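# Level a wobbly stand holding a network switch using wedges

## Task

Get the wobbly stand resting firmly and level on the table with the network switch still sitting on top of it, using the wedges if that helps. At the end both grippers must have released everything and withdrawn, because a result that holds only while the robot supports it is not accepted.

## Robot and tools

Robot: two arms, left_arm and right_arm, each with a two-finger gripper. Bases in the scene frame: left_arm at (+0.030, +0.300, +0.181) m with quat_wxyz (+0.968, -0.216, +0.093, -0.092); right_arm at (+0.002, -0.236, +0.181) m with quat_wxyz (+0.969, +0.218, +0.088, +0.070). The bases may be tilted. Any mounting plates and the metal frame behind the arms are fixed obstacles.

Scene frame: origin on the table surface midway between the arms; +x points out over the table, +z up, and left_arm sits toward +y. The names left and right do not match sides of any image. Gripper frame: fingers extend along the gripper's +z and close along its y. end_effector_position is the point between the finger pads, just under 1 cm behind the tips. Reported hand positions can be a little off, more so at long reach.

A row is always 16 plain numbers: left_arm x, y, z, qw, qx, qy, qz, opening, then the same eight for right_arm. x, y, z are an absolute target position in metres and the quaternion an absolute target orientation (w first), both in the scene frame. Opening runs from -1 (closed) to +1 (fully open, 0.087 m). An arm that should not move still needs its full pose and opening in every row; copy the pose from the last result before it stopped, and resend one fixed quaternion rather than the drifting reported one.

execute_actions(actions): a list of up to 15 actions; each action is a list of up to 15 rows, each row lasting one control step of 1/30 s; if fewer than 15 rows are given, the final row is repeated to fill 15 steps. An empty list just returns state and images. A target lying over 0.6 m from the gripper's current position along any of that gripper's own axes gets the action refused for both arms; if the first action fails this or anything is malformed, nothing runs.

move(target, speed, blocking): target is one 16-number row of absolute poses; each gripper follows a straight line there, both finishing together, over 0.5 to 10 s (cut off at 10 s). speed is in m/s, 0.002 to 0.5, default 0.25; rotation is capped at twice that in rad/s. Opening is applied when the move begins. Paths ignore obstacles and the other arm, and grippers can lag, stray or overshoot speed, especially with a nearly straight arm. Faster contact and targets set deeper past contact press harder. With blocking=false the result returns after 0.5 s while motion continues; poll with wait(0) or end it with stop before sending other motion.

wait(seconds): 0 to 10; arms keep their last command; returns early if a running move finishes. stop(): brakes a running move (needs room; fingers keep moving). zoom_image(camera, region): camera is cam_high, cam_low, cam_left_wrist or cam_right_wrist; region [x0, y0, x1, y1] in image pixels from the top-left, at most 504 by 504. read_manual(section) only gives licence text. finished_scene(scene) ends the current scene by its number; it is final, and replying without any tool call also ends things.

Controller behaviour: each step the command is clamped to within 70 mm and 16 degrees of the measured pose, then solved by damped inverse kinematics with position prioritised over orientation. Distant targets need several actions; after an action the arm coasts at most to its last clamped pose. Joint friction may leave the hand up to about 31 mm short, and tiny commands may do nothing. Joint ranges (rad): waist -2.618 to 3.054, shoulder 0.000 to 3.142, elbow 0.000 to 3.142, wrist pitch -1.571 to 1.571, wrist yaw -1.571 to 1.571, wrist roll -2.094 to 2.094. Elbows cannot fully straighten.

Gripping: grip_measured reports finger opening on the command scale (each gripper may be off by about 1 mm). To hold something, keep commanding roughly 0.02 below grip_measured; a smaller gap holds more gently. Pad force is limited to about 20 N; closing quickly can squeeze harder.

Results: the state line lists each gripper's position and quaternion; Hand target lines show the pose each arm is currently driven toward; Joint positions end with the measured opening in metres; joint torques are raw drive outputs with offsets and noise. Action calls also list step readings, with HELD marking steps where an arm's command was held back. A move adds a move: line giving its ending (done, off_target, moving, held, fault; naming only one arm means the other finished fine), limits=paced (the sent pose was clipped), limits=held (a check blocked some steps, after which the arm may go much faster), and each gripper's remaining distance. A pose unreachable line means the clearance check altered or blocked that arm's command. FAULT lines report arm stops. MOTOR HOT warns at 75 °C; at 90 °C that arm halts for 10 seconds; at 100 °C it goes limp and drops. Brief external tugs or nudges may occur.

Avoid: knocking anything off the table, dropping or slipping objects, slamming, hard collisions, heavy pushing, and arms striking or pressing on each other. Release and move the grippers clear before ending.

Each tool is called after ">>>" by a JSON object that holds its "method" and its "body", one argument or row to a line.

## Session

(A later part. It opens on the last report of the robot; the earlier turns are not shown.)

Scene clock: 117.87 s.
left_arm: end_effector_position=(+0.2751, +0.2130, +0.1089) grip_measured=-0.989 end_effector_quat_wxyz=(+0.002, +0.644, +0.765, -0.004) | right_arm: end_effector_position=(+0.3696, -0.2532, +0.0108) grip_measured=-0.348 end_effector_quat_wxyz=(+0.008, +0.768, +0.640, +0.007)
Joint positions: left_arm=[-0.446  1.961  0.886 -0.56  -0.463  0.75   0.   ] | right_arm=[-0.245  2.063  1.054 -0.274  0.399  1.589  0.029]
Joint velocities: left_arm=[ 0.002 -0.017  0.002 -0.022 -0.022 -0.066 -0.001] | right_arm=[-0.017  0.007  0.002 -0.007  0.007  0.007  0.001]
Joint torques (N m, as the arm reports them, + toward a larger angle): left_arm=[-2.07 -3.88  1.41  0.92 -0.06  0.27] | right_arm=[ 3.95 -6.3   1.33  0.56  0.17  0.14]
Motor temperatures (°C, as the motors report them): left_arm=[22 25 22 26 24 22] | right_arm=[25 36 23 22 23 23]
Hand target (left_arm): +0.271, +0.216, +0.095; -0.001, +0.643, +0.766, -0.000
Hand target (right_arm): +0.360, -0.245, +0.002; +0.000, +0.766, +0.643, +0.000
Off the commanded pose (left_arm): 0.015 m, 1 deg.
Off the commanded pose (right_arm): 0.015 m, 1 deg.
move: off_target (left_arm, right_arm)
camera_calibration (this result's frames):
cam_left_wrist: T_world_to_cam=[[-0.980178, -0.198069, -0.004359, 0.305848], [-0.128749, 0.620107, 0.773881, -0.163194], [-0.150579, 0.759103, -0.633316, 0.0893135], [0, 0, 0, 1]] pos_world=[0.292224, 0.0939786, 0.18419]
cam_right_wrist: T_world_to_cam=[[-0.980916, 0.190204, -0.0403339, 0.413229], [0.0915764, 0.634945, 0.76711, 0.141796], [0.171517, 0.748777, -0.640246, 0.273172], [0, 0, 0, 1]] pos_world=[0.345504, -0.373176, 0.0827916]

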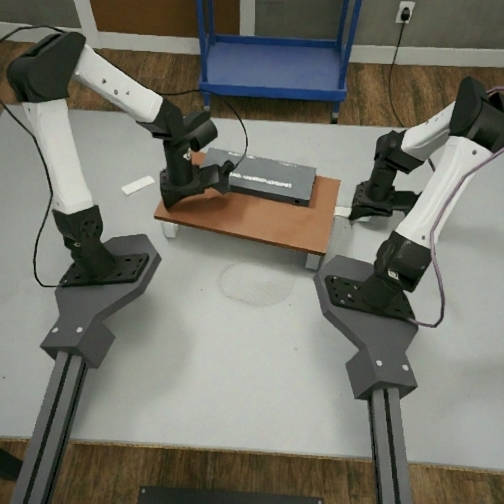

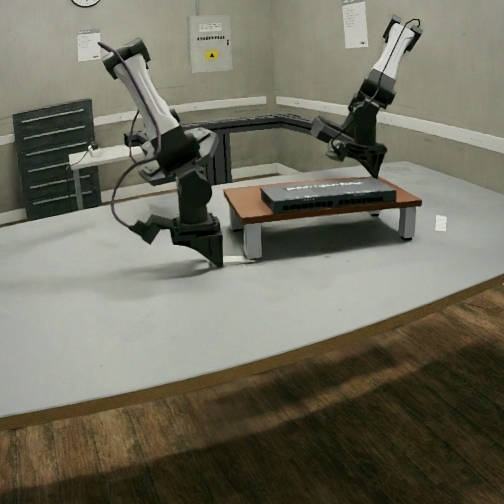

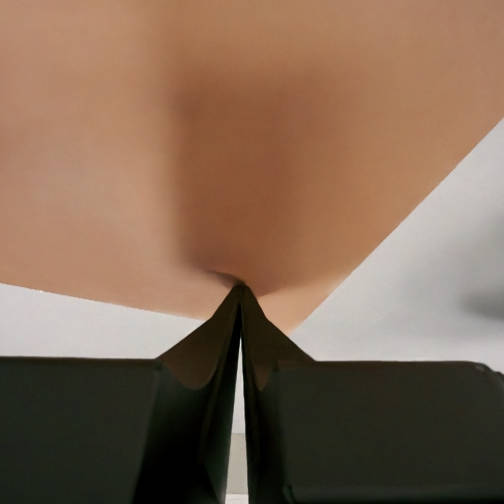

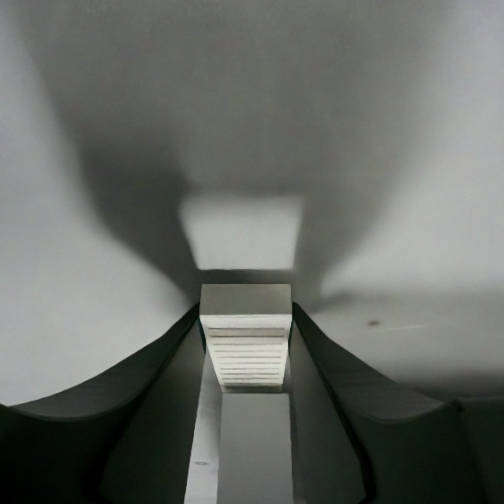

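>>> {"method": "move", "body": {
  "target": [0.272,0.215,0.094,0,0.643,0.766,0,-1, 0.364,-0.225,0.002,0,0.766,0.643,0,-0.4],
  "speed": 0.015
}}

>>> {"method": "zoom_image", "body": {
  "camera": "cam_low",
  "region": [190, 205, 280, 275]
}}

Scene clock: 124.07 s.
left_arm: end_effector_position=(+0.2751, +0.2130, +0.1089) grip_measured=-0.989 end_effector_quat_wxyz=(+0.002, +0.644, +0.765, -0.004) | right_arm: end_effector_position=(+0.3687, -0.2310, +0.0107) grip_measured=-0.348 end_effector_quat_wxyz=(+0.006, +0.767, +0.641, +0.007)
Joint positions: left_arm=[-0.446  1.961  0.886 -0.56  -0.463  0.75   0.   ] | right_arm=[-0.188  2.09   1.054 -0.274  0.412  1.647  0.029]
Joint velocities: left_arm=[-0.012 -0.002 -0.002  0.081 -0.007 -0.022 -0.001] | right_arm=[-0.007 -0.037 -0.002  0.037  0.007  0.022  0.001]
Joint torques (N m, as the arm reports them, + toward a larger angle): left_arm=[-2.08 -3.88  1.41  0.92 -0.07  0.28] | right_arm=[ 4.07 -5.78  2.56  0.45  0.17  0.11]
Motor temperatures (°C, as the motors report them): left_arm=[22 25 22 26 24 22] | right_arm=[25 36 23 22 23 23]
Hand target (left_arm): +0.271, +0.216, +0.095; -0.001, +0.643, +0.766, -0.000
Hand target (right_arm): +0.363, -0.225, +0.002; +0.000, +0.766, +0.643, +0.000
Off the commanded pose (left_arm): 0.015 m, 1 deg.
Off the commanded pose (right_arm): 0.012 m, 1 deg.
move: off_target (left_arm, right_arm)
camera_calibration (this result's frames):
cam_left_wrist: T_world_to_cam=[[-0.980178, -0.198069, -0.004359, 0.305848], [-0.128749, 0.620107, 0.773881, -0.163194], [-0.150579, 0.759103, -0.633316, 0.0893135], [0, 0, 0, 1]] pos_world=[0.292224, 0.0939786, 0.18419]
cam_right_wrist: T_world_to_cam=[[-0.981625, 0.187383, -0.0360503, 0.407727], [0.092561, 0.632792, 0.768769, 0.127032], [0.166867, 0.751307, -0.638509, 0.258896], [0, 0, 0, 1]] pos_world=[0.345275, -0.351297, 0.0823482]

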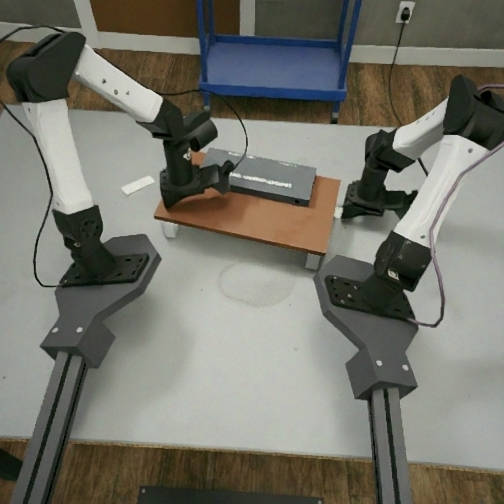

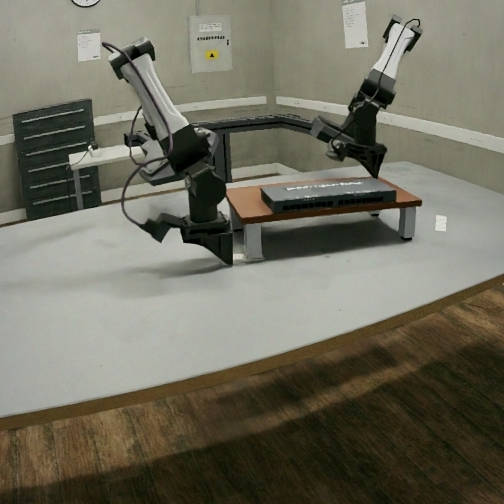

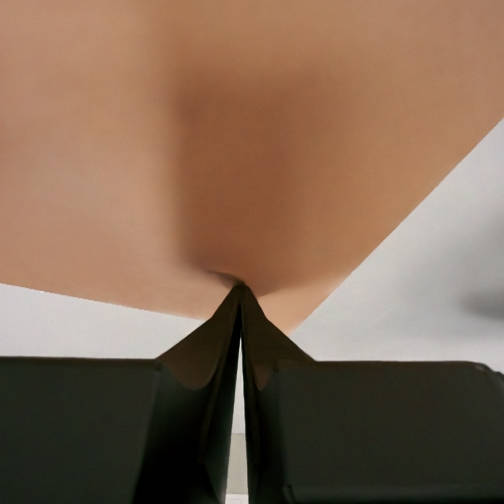

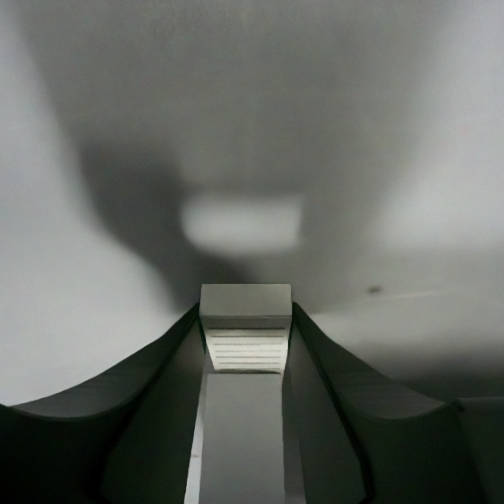

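Region (190, 205, 280, 275) of cam_low's 504x504 image, scaled by 5.600, with more detail than that image has.

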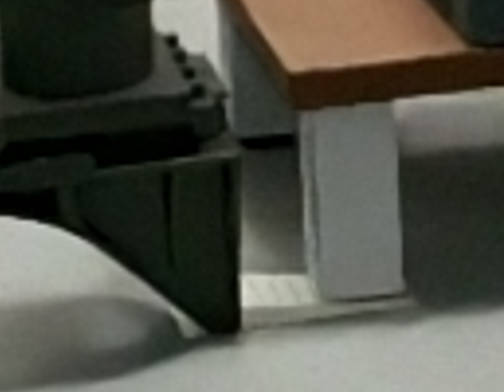

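>>> {"method": "move", "body": {
  "target": [0.272,0.215,0.094,0,0.643,0.766,0,-1, 0.367,-0.215,0.002,0,0.766,0.643,0,-0.4],
  "speed": 0.01
}}

>>> {"method": "zoom_image", "body": {
  "camera": "cam_low",
  "region": [190, 205, 280, 275]
}}

>>> {"method": "zoom_image", "body": {
  "camera": "cam_right_wrist",
  "region": [180, 270, 320, 410]
}}

Scene clock: 130.70 s.
left_arm: end_effector_position=(+0.2751, +0.2130, +0.1089) grip_measured=-0.989 end_effector_quat_wxyz=(+0.002, +0.644, +0.765, -0.004) | right_arm: end_effector_position=(+0.3675, -0.2193, +0.0105) grip_measured=-0.348 end_effector_quat_wxyz=(+0.004, +0.767, +0.642, +0.007)
Joint positions: left_arm=[-0.446  1.961  0.886 -0.56  -0.463  0.75   0.   ] | right_arm=[-0.159  2.106  1.054 -0.274  0.416  1.676  0.029]
Joint velocities: left_arm=[ 0.007  0.012  0.002  0.007 -0.037 -0.007  0.   ] | right_arm=[-0.002 -0.027  0.002 -0.022  0.037  0.007  0.001]
Joint torques (N m, as the arm reports them, + toward a larger angle): left_arm=[-2.08 -3.89  1.42  0.92 -0.07  0.28] | right_arm=[ 4.02 -5.32  3.74  0.34  0.21  0.1 ]
Motor temperatures (°C, as the motors report them): left_arm=[22 25 22 26 24 22] | right_arm=[25 35 23 22 23 23]
Hand target (left_arm): +0.271, +0.216, +0.095; -0.001, +0.643, +0.766, -0.000
Hand target (right_arm): +0.366, -0.215, +0.002; +0.000, +0.766, +0.643, +0.000
Off the commanded pose (left_arm): 0.015 m, 1 deg.
Off the commanded pose (right_arm): 0.010 m, 1 deg.
move: off_target (left_arm)
camera_calibration (this result's frames):
cam_left_wrist: T_world_to_cam=[[-0.980254, -0.197695, -0.00436207, 0.305806], [-0.128515, 0.620156, 0.77388, -0.163269], [-0.150287, 0.75916, -0.633317, 0.0892215], [0, 0, 0, 1]] pos_world=[0.292194, 0.0939748, 0.18419]
cam_right_wrist: T_world_to_cam=[[-0.982178, 0.185011, -0.0331327, 0.404024], [0.0928429, 0.630835, 0.770342, 0.119325], [0.163423, 0.753537, -0.636769, 0.251905], [0, 0, 0, 1]] pos_world=[0.344578, -0.339843, 0.0818708]

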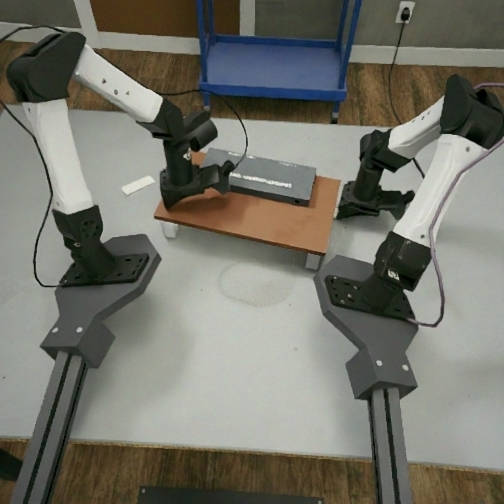

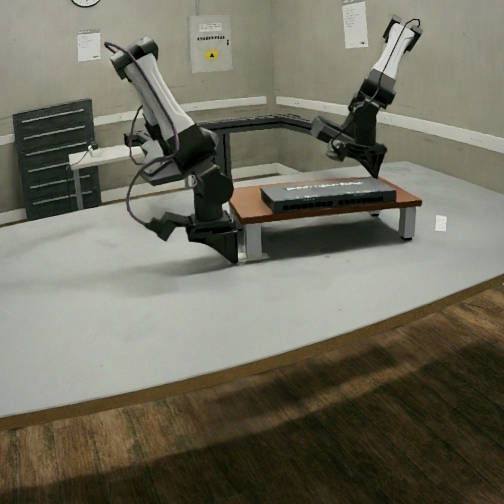

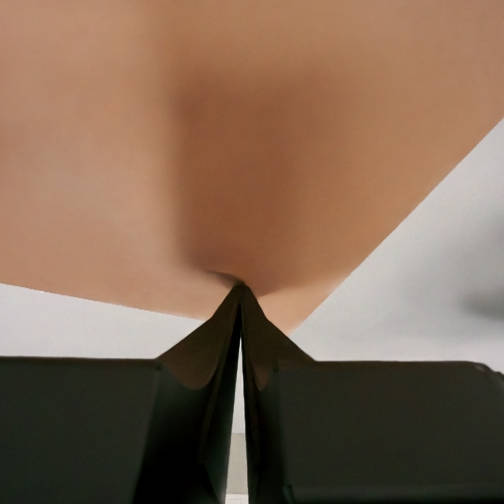

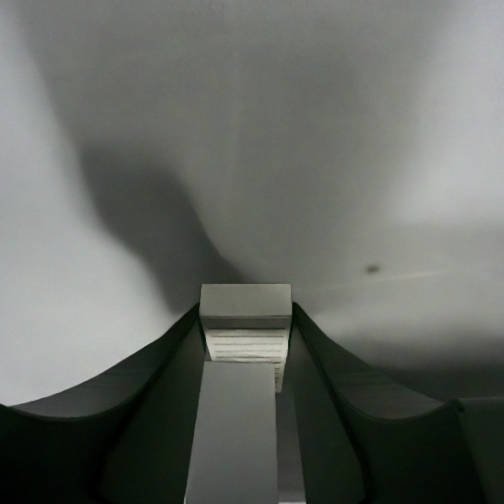

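Region (190, 205, 280, 275) of cam_low's 504x504 image, scaled by 5.600, with more detail than that image has.

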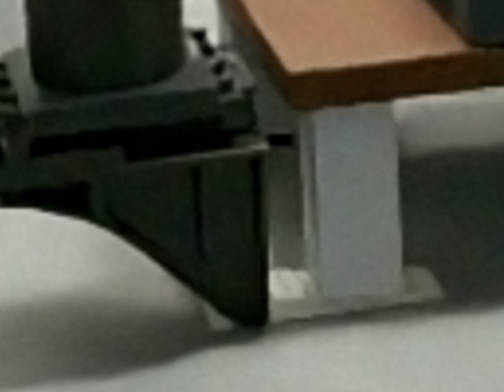

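Region (180, 270, 320, 410) of cam_right_wrist's 504x504 image, scaled by 3.600, with more detail than that image has.

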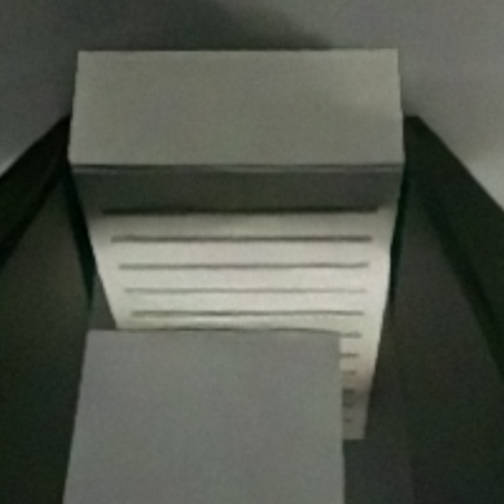

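>>> {"method": "move", "body": {
  "target": [0.272,0.215,0.135,0,0.643,0.766,0,-1, 0.367,-0.215,0.002,0,0.766,0.643,0,-0.4],
  "speed": 0.02
}}

>>> {"method": "zoom_image", "body": {
  "camera": "cam_low",
  "region": [190, 205, 280, 275]
}}

>>> {"method": "zoom_image", "body": {
  "camera": "cam_low",
  "region": [350, 190, 430, 250]
}}

Scene clock: 140.63 s.
left_arm: end_effector_position=(+0.2619, +0.2214, +0.1244) grip_measured=-0.989 end_effector_quat_wxyz=(-0.020, +0.648, +0.762, -0.000) | right_arm: end_effector_position=(+0.3675, -0.2193, +0.0105) grip_measured=-0.348 end_effector_quat_wxyz=(+0.004, +0.767, +0.642, +0.007)
Joint positions: left_arm=[-0.479  1.921  0.886 -0.666 -0.467  0.701  0.   ] | right_arm=[-0.159  2.106  1.054 -0.274  0.416  1.677  0.029]
Joint velocities: left_arm=[ 0.007 -0.022 -0.012 -0.022  0.066 -0.022  0.001] | right_arm=[-0.002  0.017 -0.012  0.051 -0.007 -0.037  0.   ]
Joint torques (N m, as the arm reports them, + toward a larger angle): left_arm=[-4.34 -7.42  5.91  0.05  0.02  0.01] | right_arm=[ 3.78 -5.23  3.88  0.33  0.21  0.1 ]
Motor temperatures (°C, as the motors report them): left_arm=[22 25 22 26 24 22] | right_arm=[26 34 23 21 23 23]
Hand target (left_arm): +0.272, +0.215, +0.135; +0.000, +0.643, +0.766, -0.000
Hand target (right_arm): +0.367, -0.215, +0.002; +0.000, +0.766, +0.643, +0.000
Off the commanded pose (left_arm): 0.016 m, 2 deg.
Off the commanded pose (right_arm): 0.010 m, 1 deg.
move: off_target (left_arm)
camera_calibration (this result's frames):
cam_left_wrist: T_world_to_cam=[[-0.981996, -0.188037, 0.0180587, 0.290059], [-0.0992601, 0.594972, 0.797594, -0.187181], [-0.160721, 0.781441, -0.602925, 0.0846435], [0, 0, 0, 1]] pos_world=[0.279861, 0.0997652, 0.19509]
cam_right_wrist: T_world_to_cam=[[-0.982107, 0.185386, -0.0331306, 0.404097], [0.0930843, 0.630795, 0.770346, 0.119227], [0.16371, 0.753478, -0.636765, 0.251786], [0, 0, 0, 1]] pos_world=[0.344548, -0.339837, 0.0818704]

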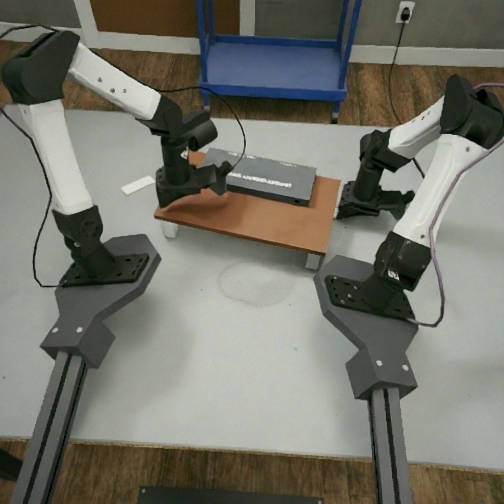

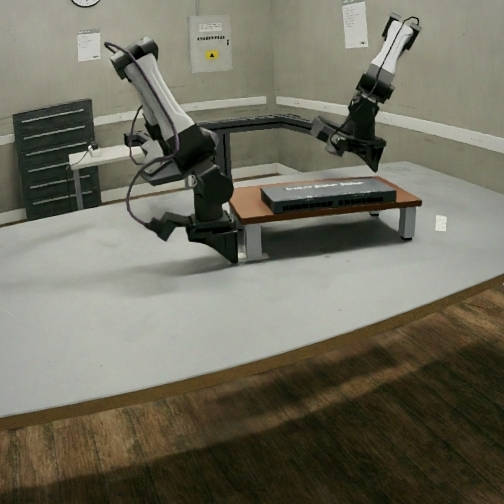

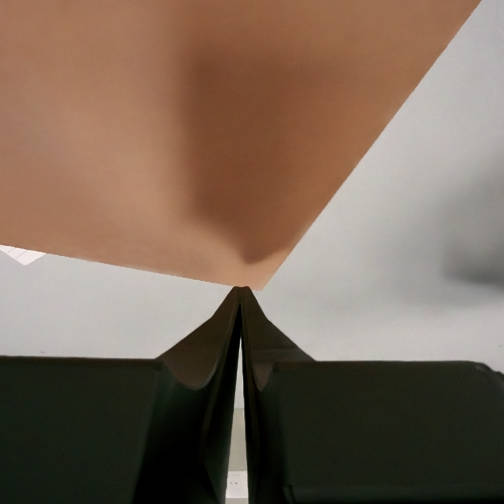

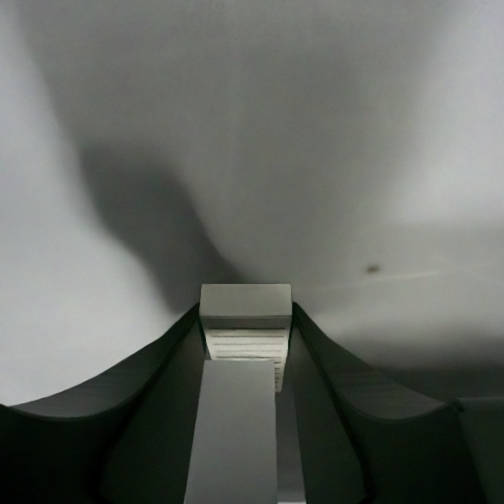

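Region (190, 205, 280, 275) of cam_low's 504x504 image, scaled by 5.600, with more detail than that image has.

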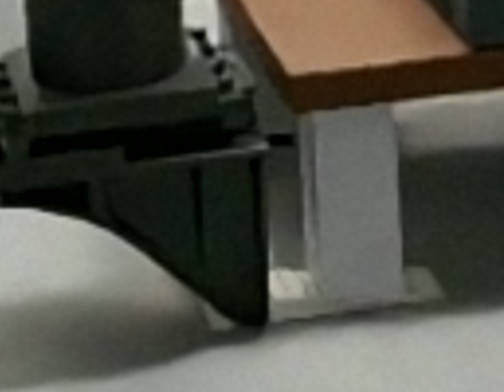

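Region (350, 190, 430, 250) of cam_low's 504x504 image, scaled by 6.300, with more detail than that image has; it fills the top 378 rows of this view, and the rest is white.

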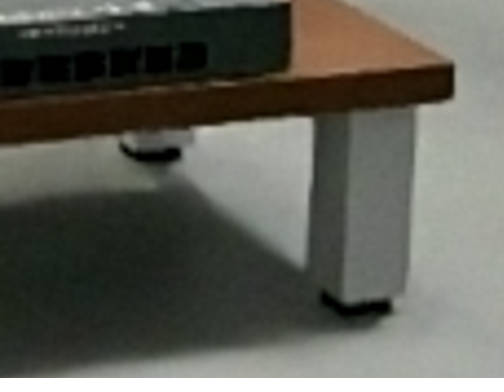

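>>> {"method": "move", "body": {
  "target": [0.272,0.215,0.094,0,0.643,0.766,0,-1, 0.367,-0.219,0.004,0,0.766,0.643,0,0.2],
  "speed": 0.03
}}

>>> {"method": "move", "body": {
  "target": [0.272,0.215,0.094,0,0.643,0.766,0,-1, 0.361,-0.265,0.008,0,0.766,0.643,0,0.2],
  "speed": 0.05
}}

>>> {"method": "move", "body": {
  "target": [0.272,0.215,0.094,0,0.643,0.766,0,-1, 0.361,-0.265,0.008,0,0.766,0.643,0,-1],
  "speed": 0.05
}}

>>> {"method": "zoom_image", "body": {
  "camera": "cam_low",
  "region": [190, 205, 280, 275]
}}

Scene clock: 147.53 s.
left_arm: end_effector_position=(+0.2769, +0.2122, +0.1092) grip_measured=-0.989 end_effector_quat_wxyz=(+0.006, +0.642, +0.766, -0.001) | right_arm: end_effector_position=(+0.3671, -0.2188, +0.0106) grip_measured=+0.199 end_effector_quat_wxyz=(+0.002, +0.766, +0.642, +0.007)
Joint positions: left_arm=[-0.447  1.96   0.886 -0.553 -0.467  0.749  0.   ] | right_arm=[-0.159  2.106  1.054 -0.276  0.414  1.677  0.052]
Joint velocities: left_arm=[-0.002 -0.007 -0.012 -0.081  0.037  0.007  0.001] | right_arm=[ 0.002  0.012  0.002  0.007 -0.007  0.022 -0.   ]
Joint torques (N m, as the arm reports them, + toward a larger angle): left_arm=[-2.04 -3.85  1.45  0.85 -0.03  0.28] | right_arm=[ 3.24 -6.14  3.79  0.29  0.2   0.04]
Motor temperatures (°C, as the motors report them): left_arm=[22 26 23 26 24 22] | right_arm=[26 34 23 21 23 23]
Hand target (left_arm): +0.271, +0.215, +0.095; -0.001, +0.643, +0.766, -0.000
Hand target (right_arm): +0.367, -0.219, +0.004; +0.000, +0.766, +0.643, +0.000
Off the commanded pose (left_arm): 0.016 m, 1 deg.
Off the commanded pose (right_arm): 0.007 m, 1 deg.
move: off_target (left_arm)
camera_calibration (this result's frames):
cam_left_wrist: T_world_to_cam=[[-0.979305, -0.201965, -0.0131022, 0.308992], [-0.138288, 0.620464, 0.771946, -0.159914], [-0.147777, 0.757783, -0.635553, 0.0900259], [0, 0, 0, 1]] pos_world=[0.293787, 0.0934065, 0.18471]
cam_right_wrist: T_world_to_cam=[[-0.982308, 0.184675, -0.0310946, 0.403464], [0.0937663, 0.628731, 0.771949, 0.118156], [0.16211, 0.755376, -0.634924, 0.252525], [0, 0, 0, 1]] pos_world=[0.34431, -0.339549, 0.0816697]

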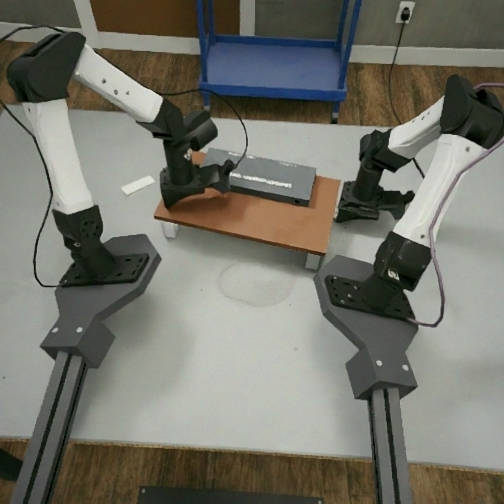

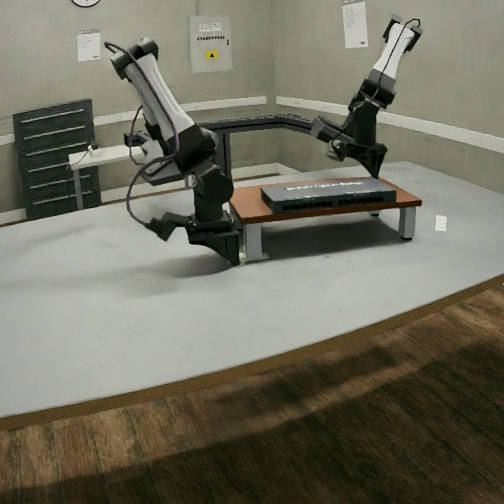

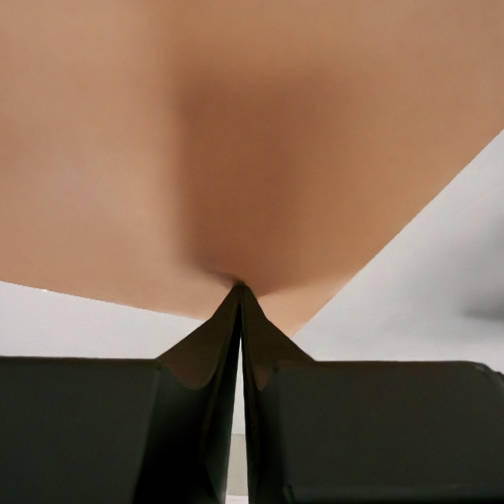

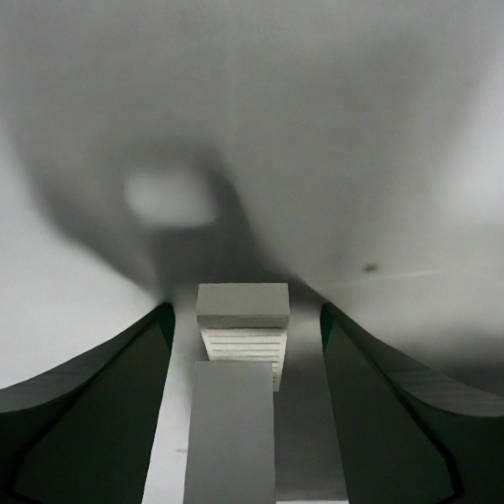

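Scene clock: 148.77 s.
left_arm: end_effector_position=(+0.2769, +0.2123, +0.1092) grip_measured=-0.989 end_effector_quat_wxyz=(+0.006, +0.643, +0.766, -0.001) | right_arm: end_effector_position=(+0.3667, -0.2484, +0.0104) grip_measured=+0.200 end_effector_quat_wxyz=(-0.014, +0.760, +0.649, +0.024)
Joint positions: left_arm=[-0.447  1.96   0.886 -0.553 -0.467  0.75   0.   ] | right_arm=[-0.261  2.064  1.054 -0.279  0.341  1.553  0.052]
Joint velocities: left_arm=[-0.012  0.012 -0.012  0.007 -0.022 -0.081  0.   ] | right_arm=[-0.012 -0.002 -0.017 -0.007 -0.022 -0.051 -0.001]
Joint torques (N m, as the arm reports them, + toward a larger angle): left_arm=[-2.   -3.84  1.4   0.87 -0.03  0.27] | right_arm=[ 1.68 -8.89  2.22  0.23  0.67  0.02]
Motor temperatures (°C, as the motors report them): left_arm=[22 26 23 26 24 22] | right_arm=[26 34 23 21 23 23]
Hand target (left_arm): +0.271, +0.216, +0.095; -0.001, +0.643, +0.766, -0.000
Hand target (right_arm): +0.362, -0.265, +0.008; -0.000, +0.766, +0.643, +0.000
Off the commanded pose (left_arm): 0.016 m, 1 deg.
Off the commanded pose (right_arm): 0.018 m, 3 deg.
move: off_target (left_arm, right_arm)
camera_calibration (this result's frames):
cam_left_wrist: T_world_to_cam=[[-0.97965, -0.200298, -0.0128957, 0.308724], [-0.137036, 0.620529, 0.772117, -0.160341], [-0.146652, 0.758172, -0.635349, 0.0895661], [0, 0, 0, 1]] pos_world=[0.293604, 0.0934268, 0.184689]
cam_right_wrist: T_world_to_cam=[[-0.985348, 0.168152, -0.0285455, 0.405568], [0.0782413, 0.594358, 0.800385, 0.133773], [0.151552, 0.786425, -0.598806, 0.286105], [0, 0, 0, 1]] pos_world=[0.345799, -0.372706, 0.0758287]

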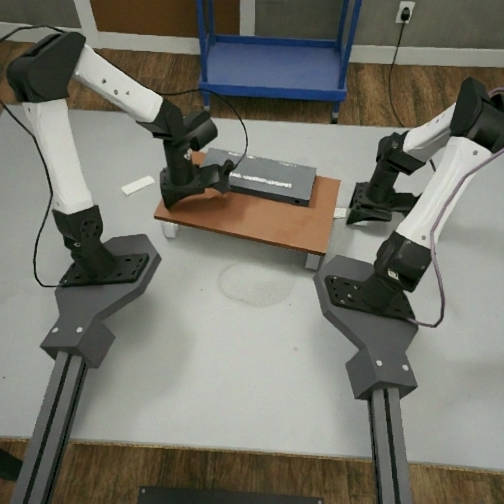

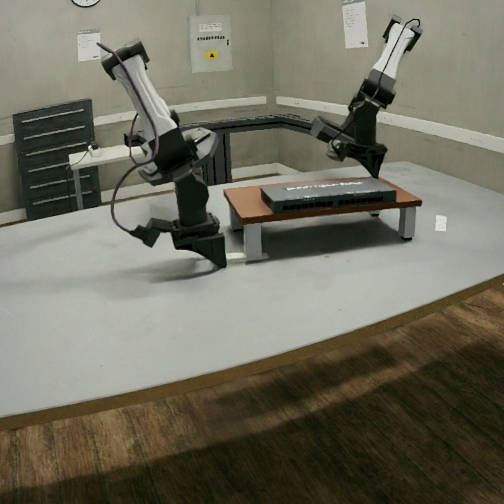

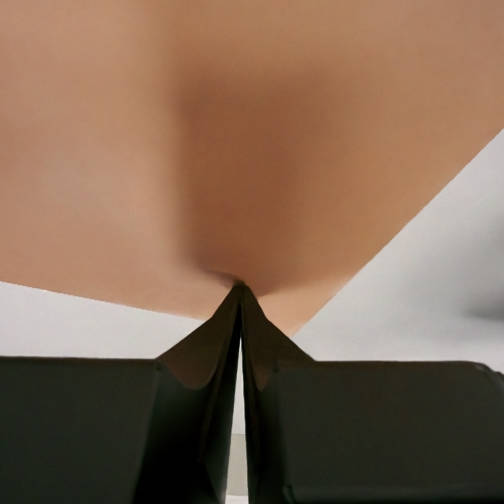

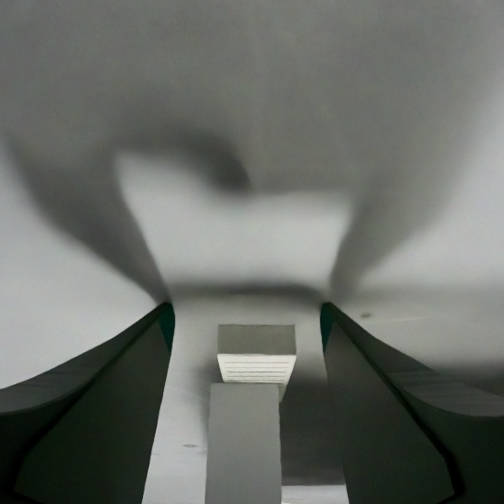

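Scene clock: 149.57 s.
left_arm: end_effector_position=(+0.2769, +0.2123, +0.1092) grip_measured=-0.989 end_effector_quat_wxyz=(+0.006, +0.643, +0.766, -0.001) | right_arm: end_effector_position=(+0.3673, -0.2488, +0.0104) grip_measured=-0.994 end_effector_quat_wxyz=(-0.013, +0.761, +0.648, +0.024)
Joint positions: left_arm=[-0.447  1.96   0.886 -0.553 -0.467  0.751  0.   ] | right_arm=[-0.262  2.064  1.054 -0.276  0.341  1.553  0.   ]
Joint velocities: left_arm=[ 0.002 -0.007 -0.002 -0.007 -0.022 -0.037  0.   ] | right_arm=[-0.007 -0.022  0.002 -0.037 -0.022 -0.066 -0.001]
Joint torques (N m, as the arm reports them, + toward a larger angle): left_arm=[-2.   -3.85  1.4   0.87 -0.03  0.27] | right_arm=[ 1.7  -9.1   2.    0.19  0.63  0.03]
Motor temperatures (°C, as the motors report them): left_arm=[22 26 23 26 24 22] | right_arm=[26 34 23 21 23 23]
Hand target (left_arm): +0.271, +0.215, +0.095; -0.001, +0.643, +0.766, -0.000
Hand target (right_arm): +0.361, -0.265, +0.008; -0.000, +0.766, +0.643, +0.000
Off the commanded pose (left_arm): 0.016 m, 1 deg.
Off the commanded pose (right_arm): 0.018 m, 3 deg.
move: off_target (left_arm, right_arm)
camera_calibration (this result's frames):
cam_left_wrist: T_world_to_cam=[[-0.97973, -0.199924, -0.0126137, 0.308601], [-0.136622, 0.620814, 0.771961, -0.160463], [-0.146503, 0.758037, -0.635544, 0.089603], [0, 0, 0, 1]] pos_world=[0.29355, 0.0933924, 0.184711]
cam_right_wrist: T_world_to_cam=[[-0.985086, 0.169333, -0.0305134, 0.406355], [0.0774819, 0.594914, 0.800046, 0.134389], [0.153627, 0.78575, -0.599162, 0.285295], [0, 0, 0, 1]] pos_world=[0.346054, -0.37293, 0.0758194]

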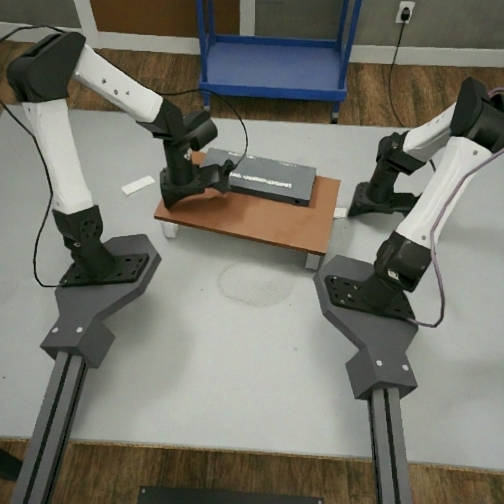

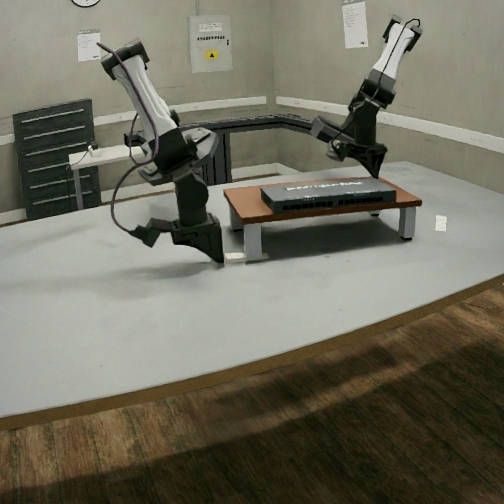

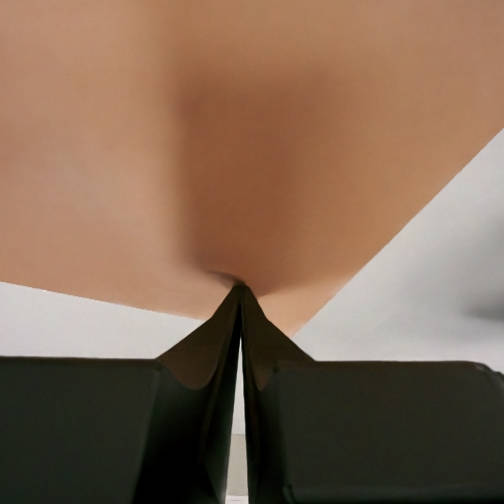

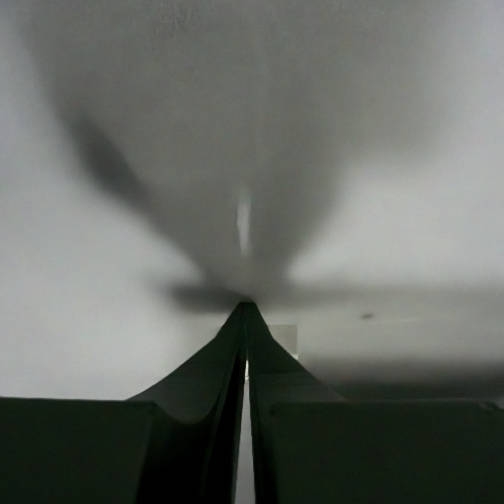

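Region (190, 205, 280, 275) of cam_low's 504x504 image, scaled by 5.600, with more detail than that image has.

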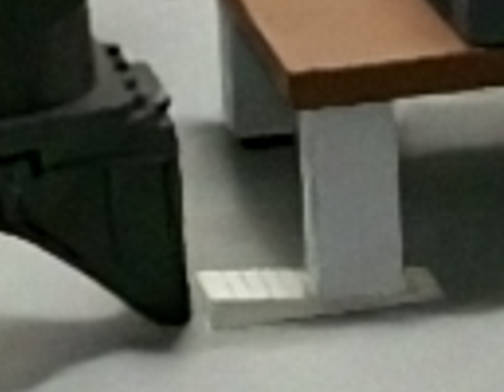

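>>> {"method": "move", "body": {
  "target": [0.272,0.215,0.094,0,0.643,0.766,0,-1, 0.366,-0.235,0.011,0,0.766,0.643,0,-1],
  "speed": 0.01
}}

>>> {"method": "zoom_image", "body": {
  "camera": "cam_low",
  "region": [190, 205, 280, 275]
}}

Scene clock: 156.70 s.
left_arm: end_effector_position=(+0.2769, +0.2123, +0.1092) grip_measured=-0.989 end_effector_quat_wxyz=(+0.006, +0.644, +0.765, -0.001) | right_arm: end_effector_position=(+0.3677, -0.2386, +0.0125) grip_measured=-0.994 end_effector_quat_wxyz=(+0.003, +0.768, +0.640, +0.006)
Joint positions: left_arm=[-0.447  1.96   0.886 -0.553 -0.467  0.751  0.   ] | right_arm=[-0.208  2.075  1.054 -0.287  0.404  1.632  0.   ]
Joint velocities: left_arm=[ 0.007 -0.002 -0.012 -0.007  0.007  0.022 -0.   ] | right_arm=[-0.002 -0.002 -0.007 -0.066  0.022 -0.022 -0.001]
Joint torques (N m, as the arm reports them, + toward a larger angle): left_arm=[-2.   -3.86  1.4   0.87 -0.03  0.27] | right_arm=[ 4.39 -7.13  3.14  0.18  0.23  0.08]
Motor temperatures (°C, as the motors report them): left_arm=[22 26 23 26 24 22] | right_arm=[25 35 23 21 23 23]
Hand target (left_arm): +0.271, +0.216, +0.095; -0.001, +0.643, +0.766, -0.000
Hand target (right_arm): +0.366, -0.235, +0.011; +0.000, +0.766, +0.643, +0.000
Off the commanded pose (left_arm): 0.016 m, 1 deg.
Off the commanded pose (right_arm): 0.004 m, 1 deg.
move: off_target (left_arm)
camera_calibration (this result's frames):
cam_left_wrist: T_world_to_cam=[[-0.979882, -0.199176, -0.0126221, 0.308517], [-0.136154, 0.620914, 0.771964, -0.160614], [-0.14592, 0.758152, -0.635541, 0.0894173], [0, 0, 0, 1]] pos_world=[0.29349, 0.0933847, 0.184711]
cam_right_wrist: T_world_to_cam=[[-0.981182, 0.190666, -0.0304703, 0.408733], [0.0984359, 0.629704, 0.770573, 0.127542], [0.166109, 0.753073, -0.636623, 0.266589], [0, 0, 0, 1]] pos_world=[0.344204, -0.359006, 0.0838909]

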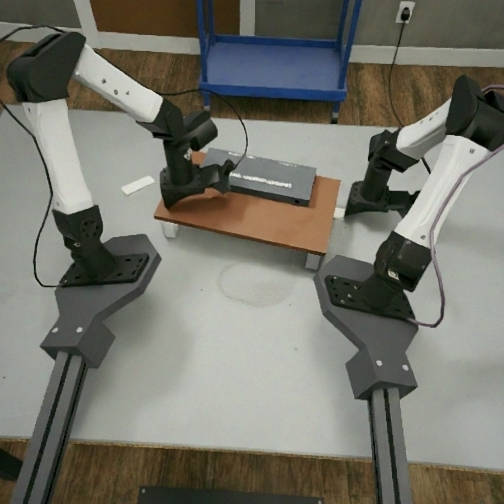

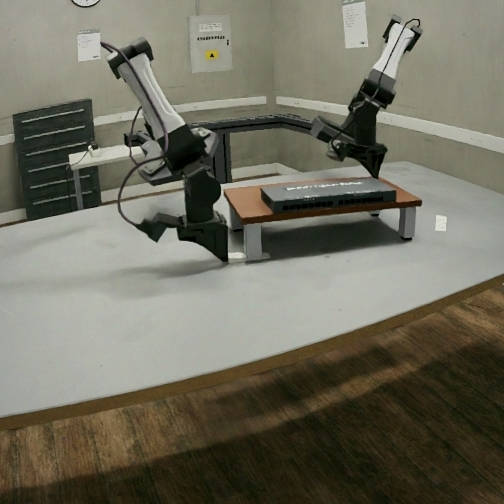

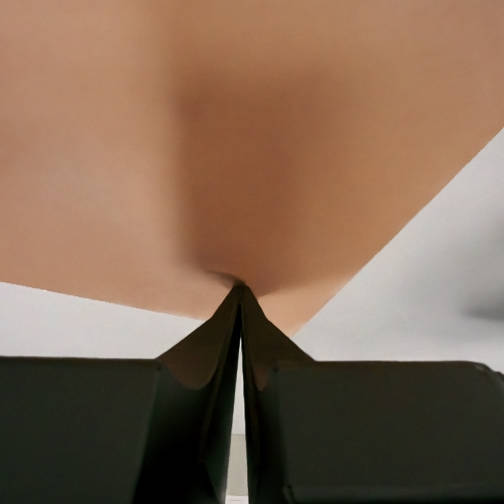

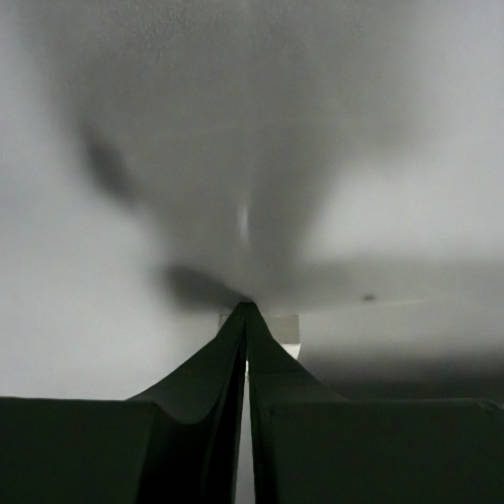

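Region (190, 205, 280, 275) of cam_low's 504x504 image, scaled by 5.600, with more detail than that image has.

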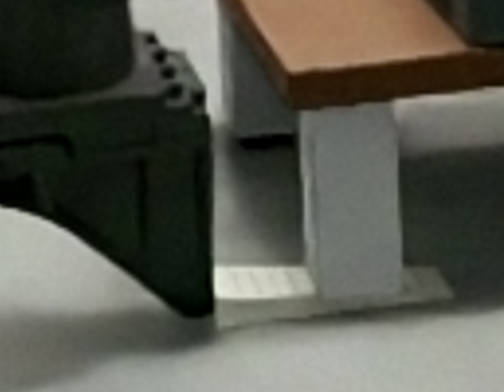

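Moved about 3–4 mm. A little more.

>>> {"method": "move", "body": {
  "target": [0.272,0.215,0.094,0,0.643,0.766,0,-1, 0.366,-0.230,0.011,0,0.766,0.643,0,-1],
  "speed": 0.005
}}

>>> {"method": "zoom_image", "body": {
  "camera": "cam_low",
  "region": [190, 205, 280, 275]
}}

Scene clock: 163.03 s.
left_arm: end_effector_position=(+0.2769, +0.2123, +0.1092) grip_measured=-0.989 end_effector_quat_wxyz=(+0.006, +0.644, +0.765, -0.001) | right_arm: end_effector_position=(+0.3669, -0.2368, +0.0116) grip_measured=-0.994 end_effector_quat_wxyz=(+0.006, +0.770, +0.638, +0.000)
Joint positions: left_arm=[-0.447  1.96   0.886 -0.553 -0.467  0.751  0.   ] | right_arm=[-0.198  2.081  1.054 -0.288  0.419  1.648  0.   ]
Joint velocities: left_arm=[-0.007 -0.002 -0.007  0.007 -0.037 -0.022 -0.001] | right_arm=[-0.012 -0.027 -0.007 -0.022  0.022  0.022  0.   ]
Joint torques (N m, as the arm reports them, + toward a larger angle): left_arm=[-1.99 -3.85  1.39  0.87 -0.03  0.26] | right_arm=[ 4.47 -7.02  3.12  0.21  0.11  0.08]
Motor temperatures (°C, as the motors report them): left_arm=[22 26 23 26 24 22] | right_arm=[26 35 23 21 23 23]
Hand target (left_arm): +0.271, +0.216, +0.095; -0.001, +0.643, +0.766, -0.000
Hand target (right_arm): +0.366, -0.230, +0.011; +0.000, +0.766, +0.643, +0.000
Off the commanded pose (left_arm): 0.016 m, 1 deg.
Off the commanded pose (right_arm): 0.007 m, 1 deg.
move: off_target (left_arm)
camera_calibration (this result's frames):
cam_left_wrist: T_world_to_cam=[[-0.979882, -0.199176, -0.0126221, 0.308517], [-0.136154, 0.620914, 0.771964, -0.160614], [-0.14592, 0.758152, -0.635541, 0.0894173], [0, 0, 0, 1]] pos_world=[0.29349, 0.0933847, 0.184711]
cam_right_wrist: T_world_to_cam=[[-0.98048, 0.194467, -0.0290224, 0.408279], [0.104114, 0.638708, 0.762373, 0.127358], [0.166793, 0.74447, -0.646487, 0.262638], [0, 0, 0, 1]] pos_world=[0.343243, -0.356268, 0.0845473]

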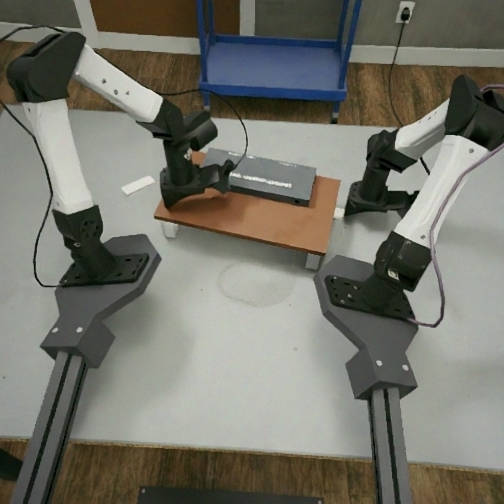

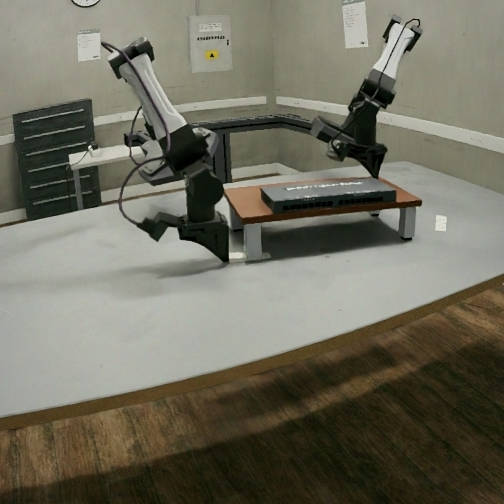

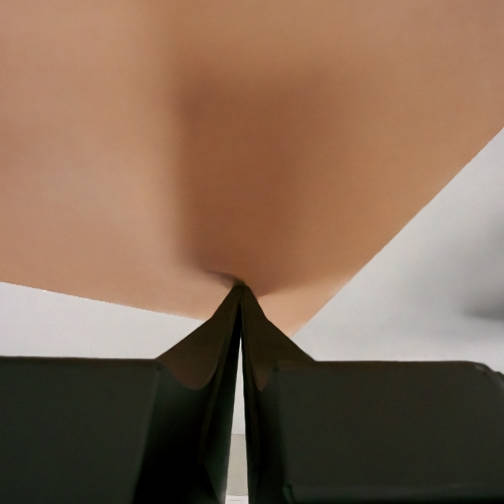

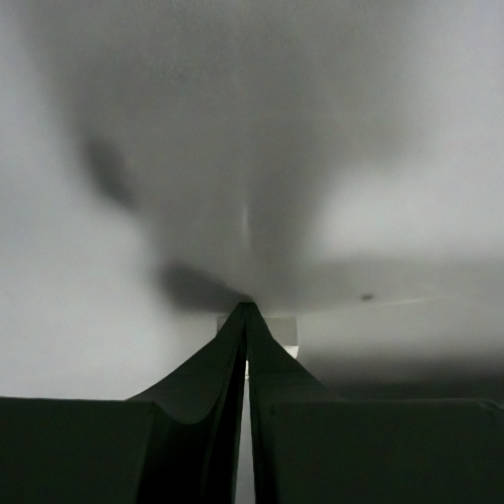

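Region (190, 205, 280, 275) of cam_low's 504x504 image, scaled by 5.600, with more detail than that image has.

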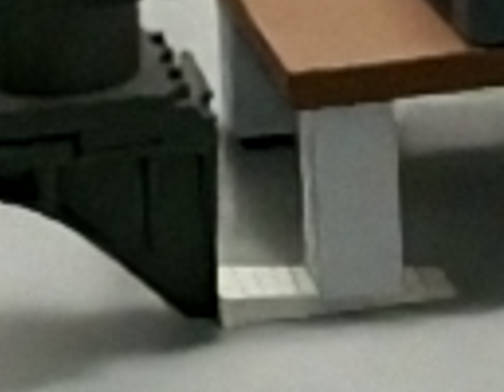

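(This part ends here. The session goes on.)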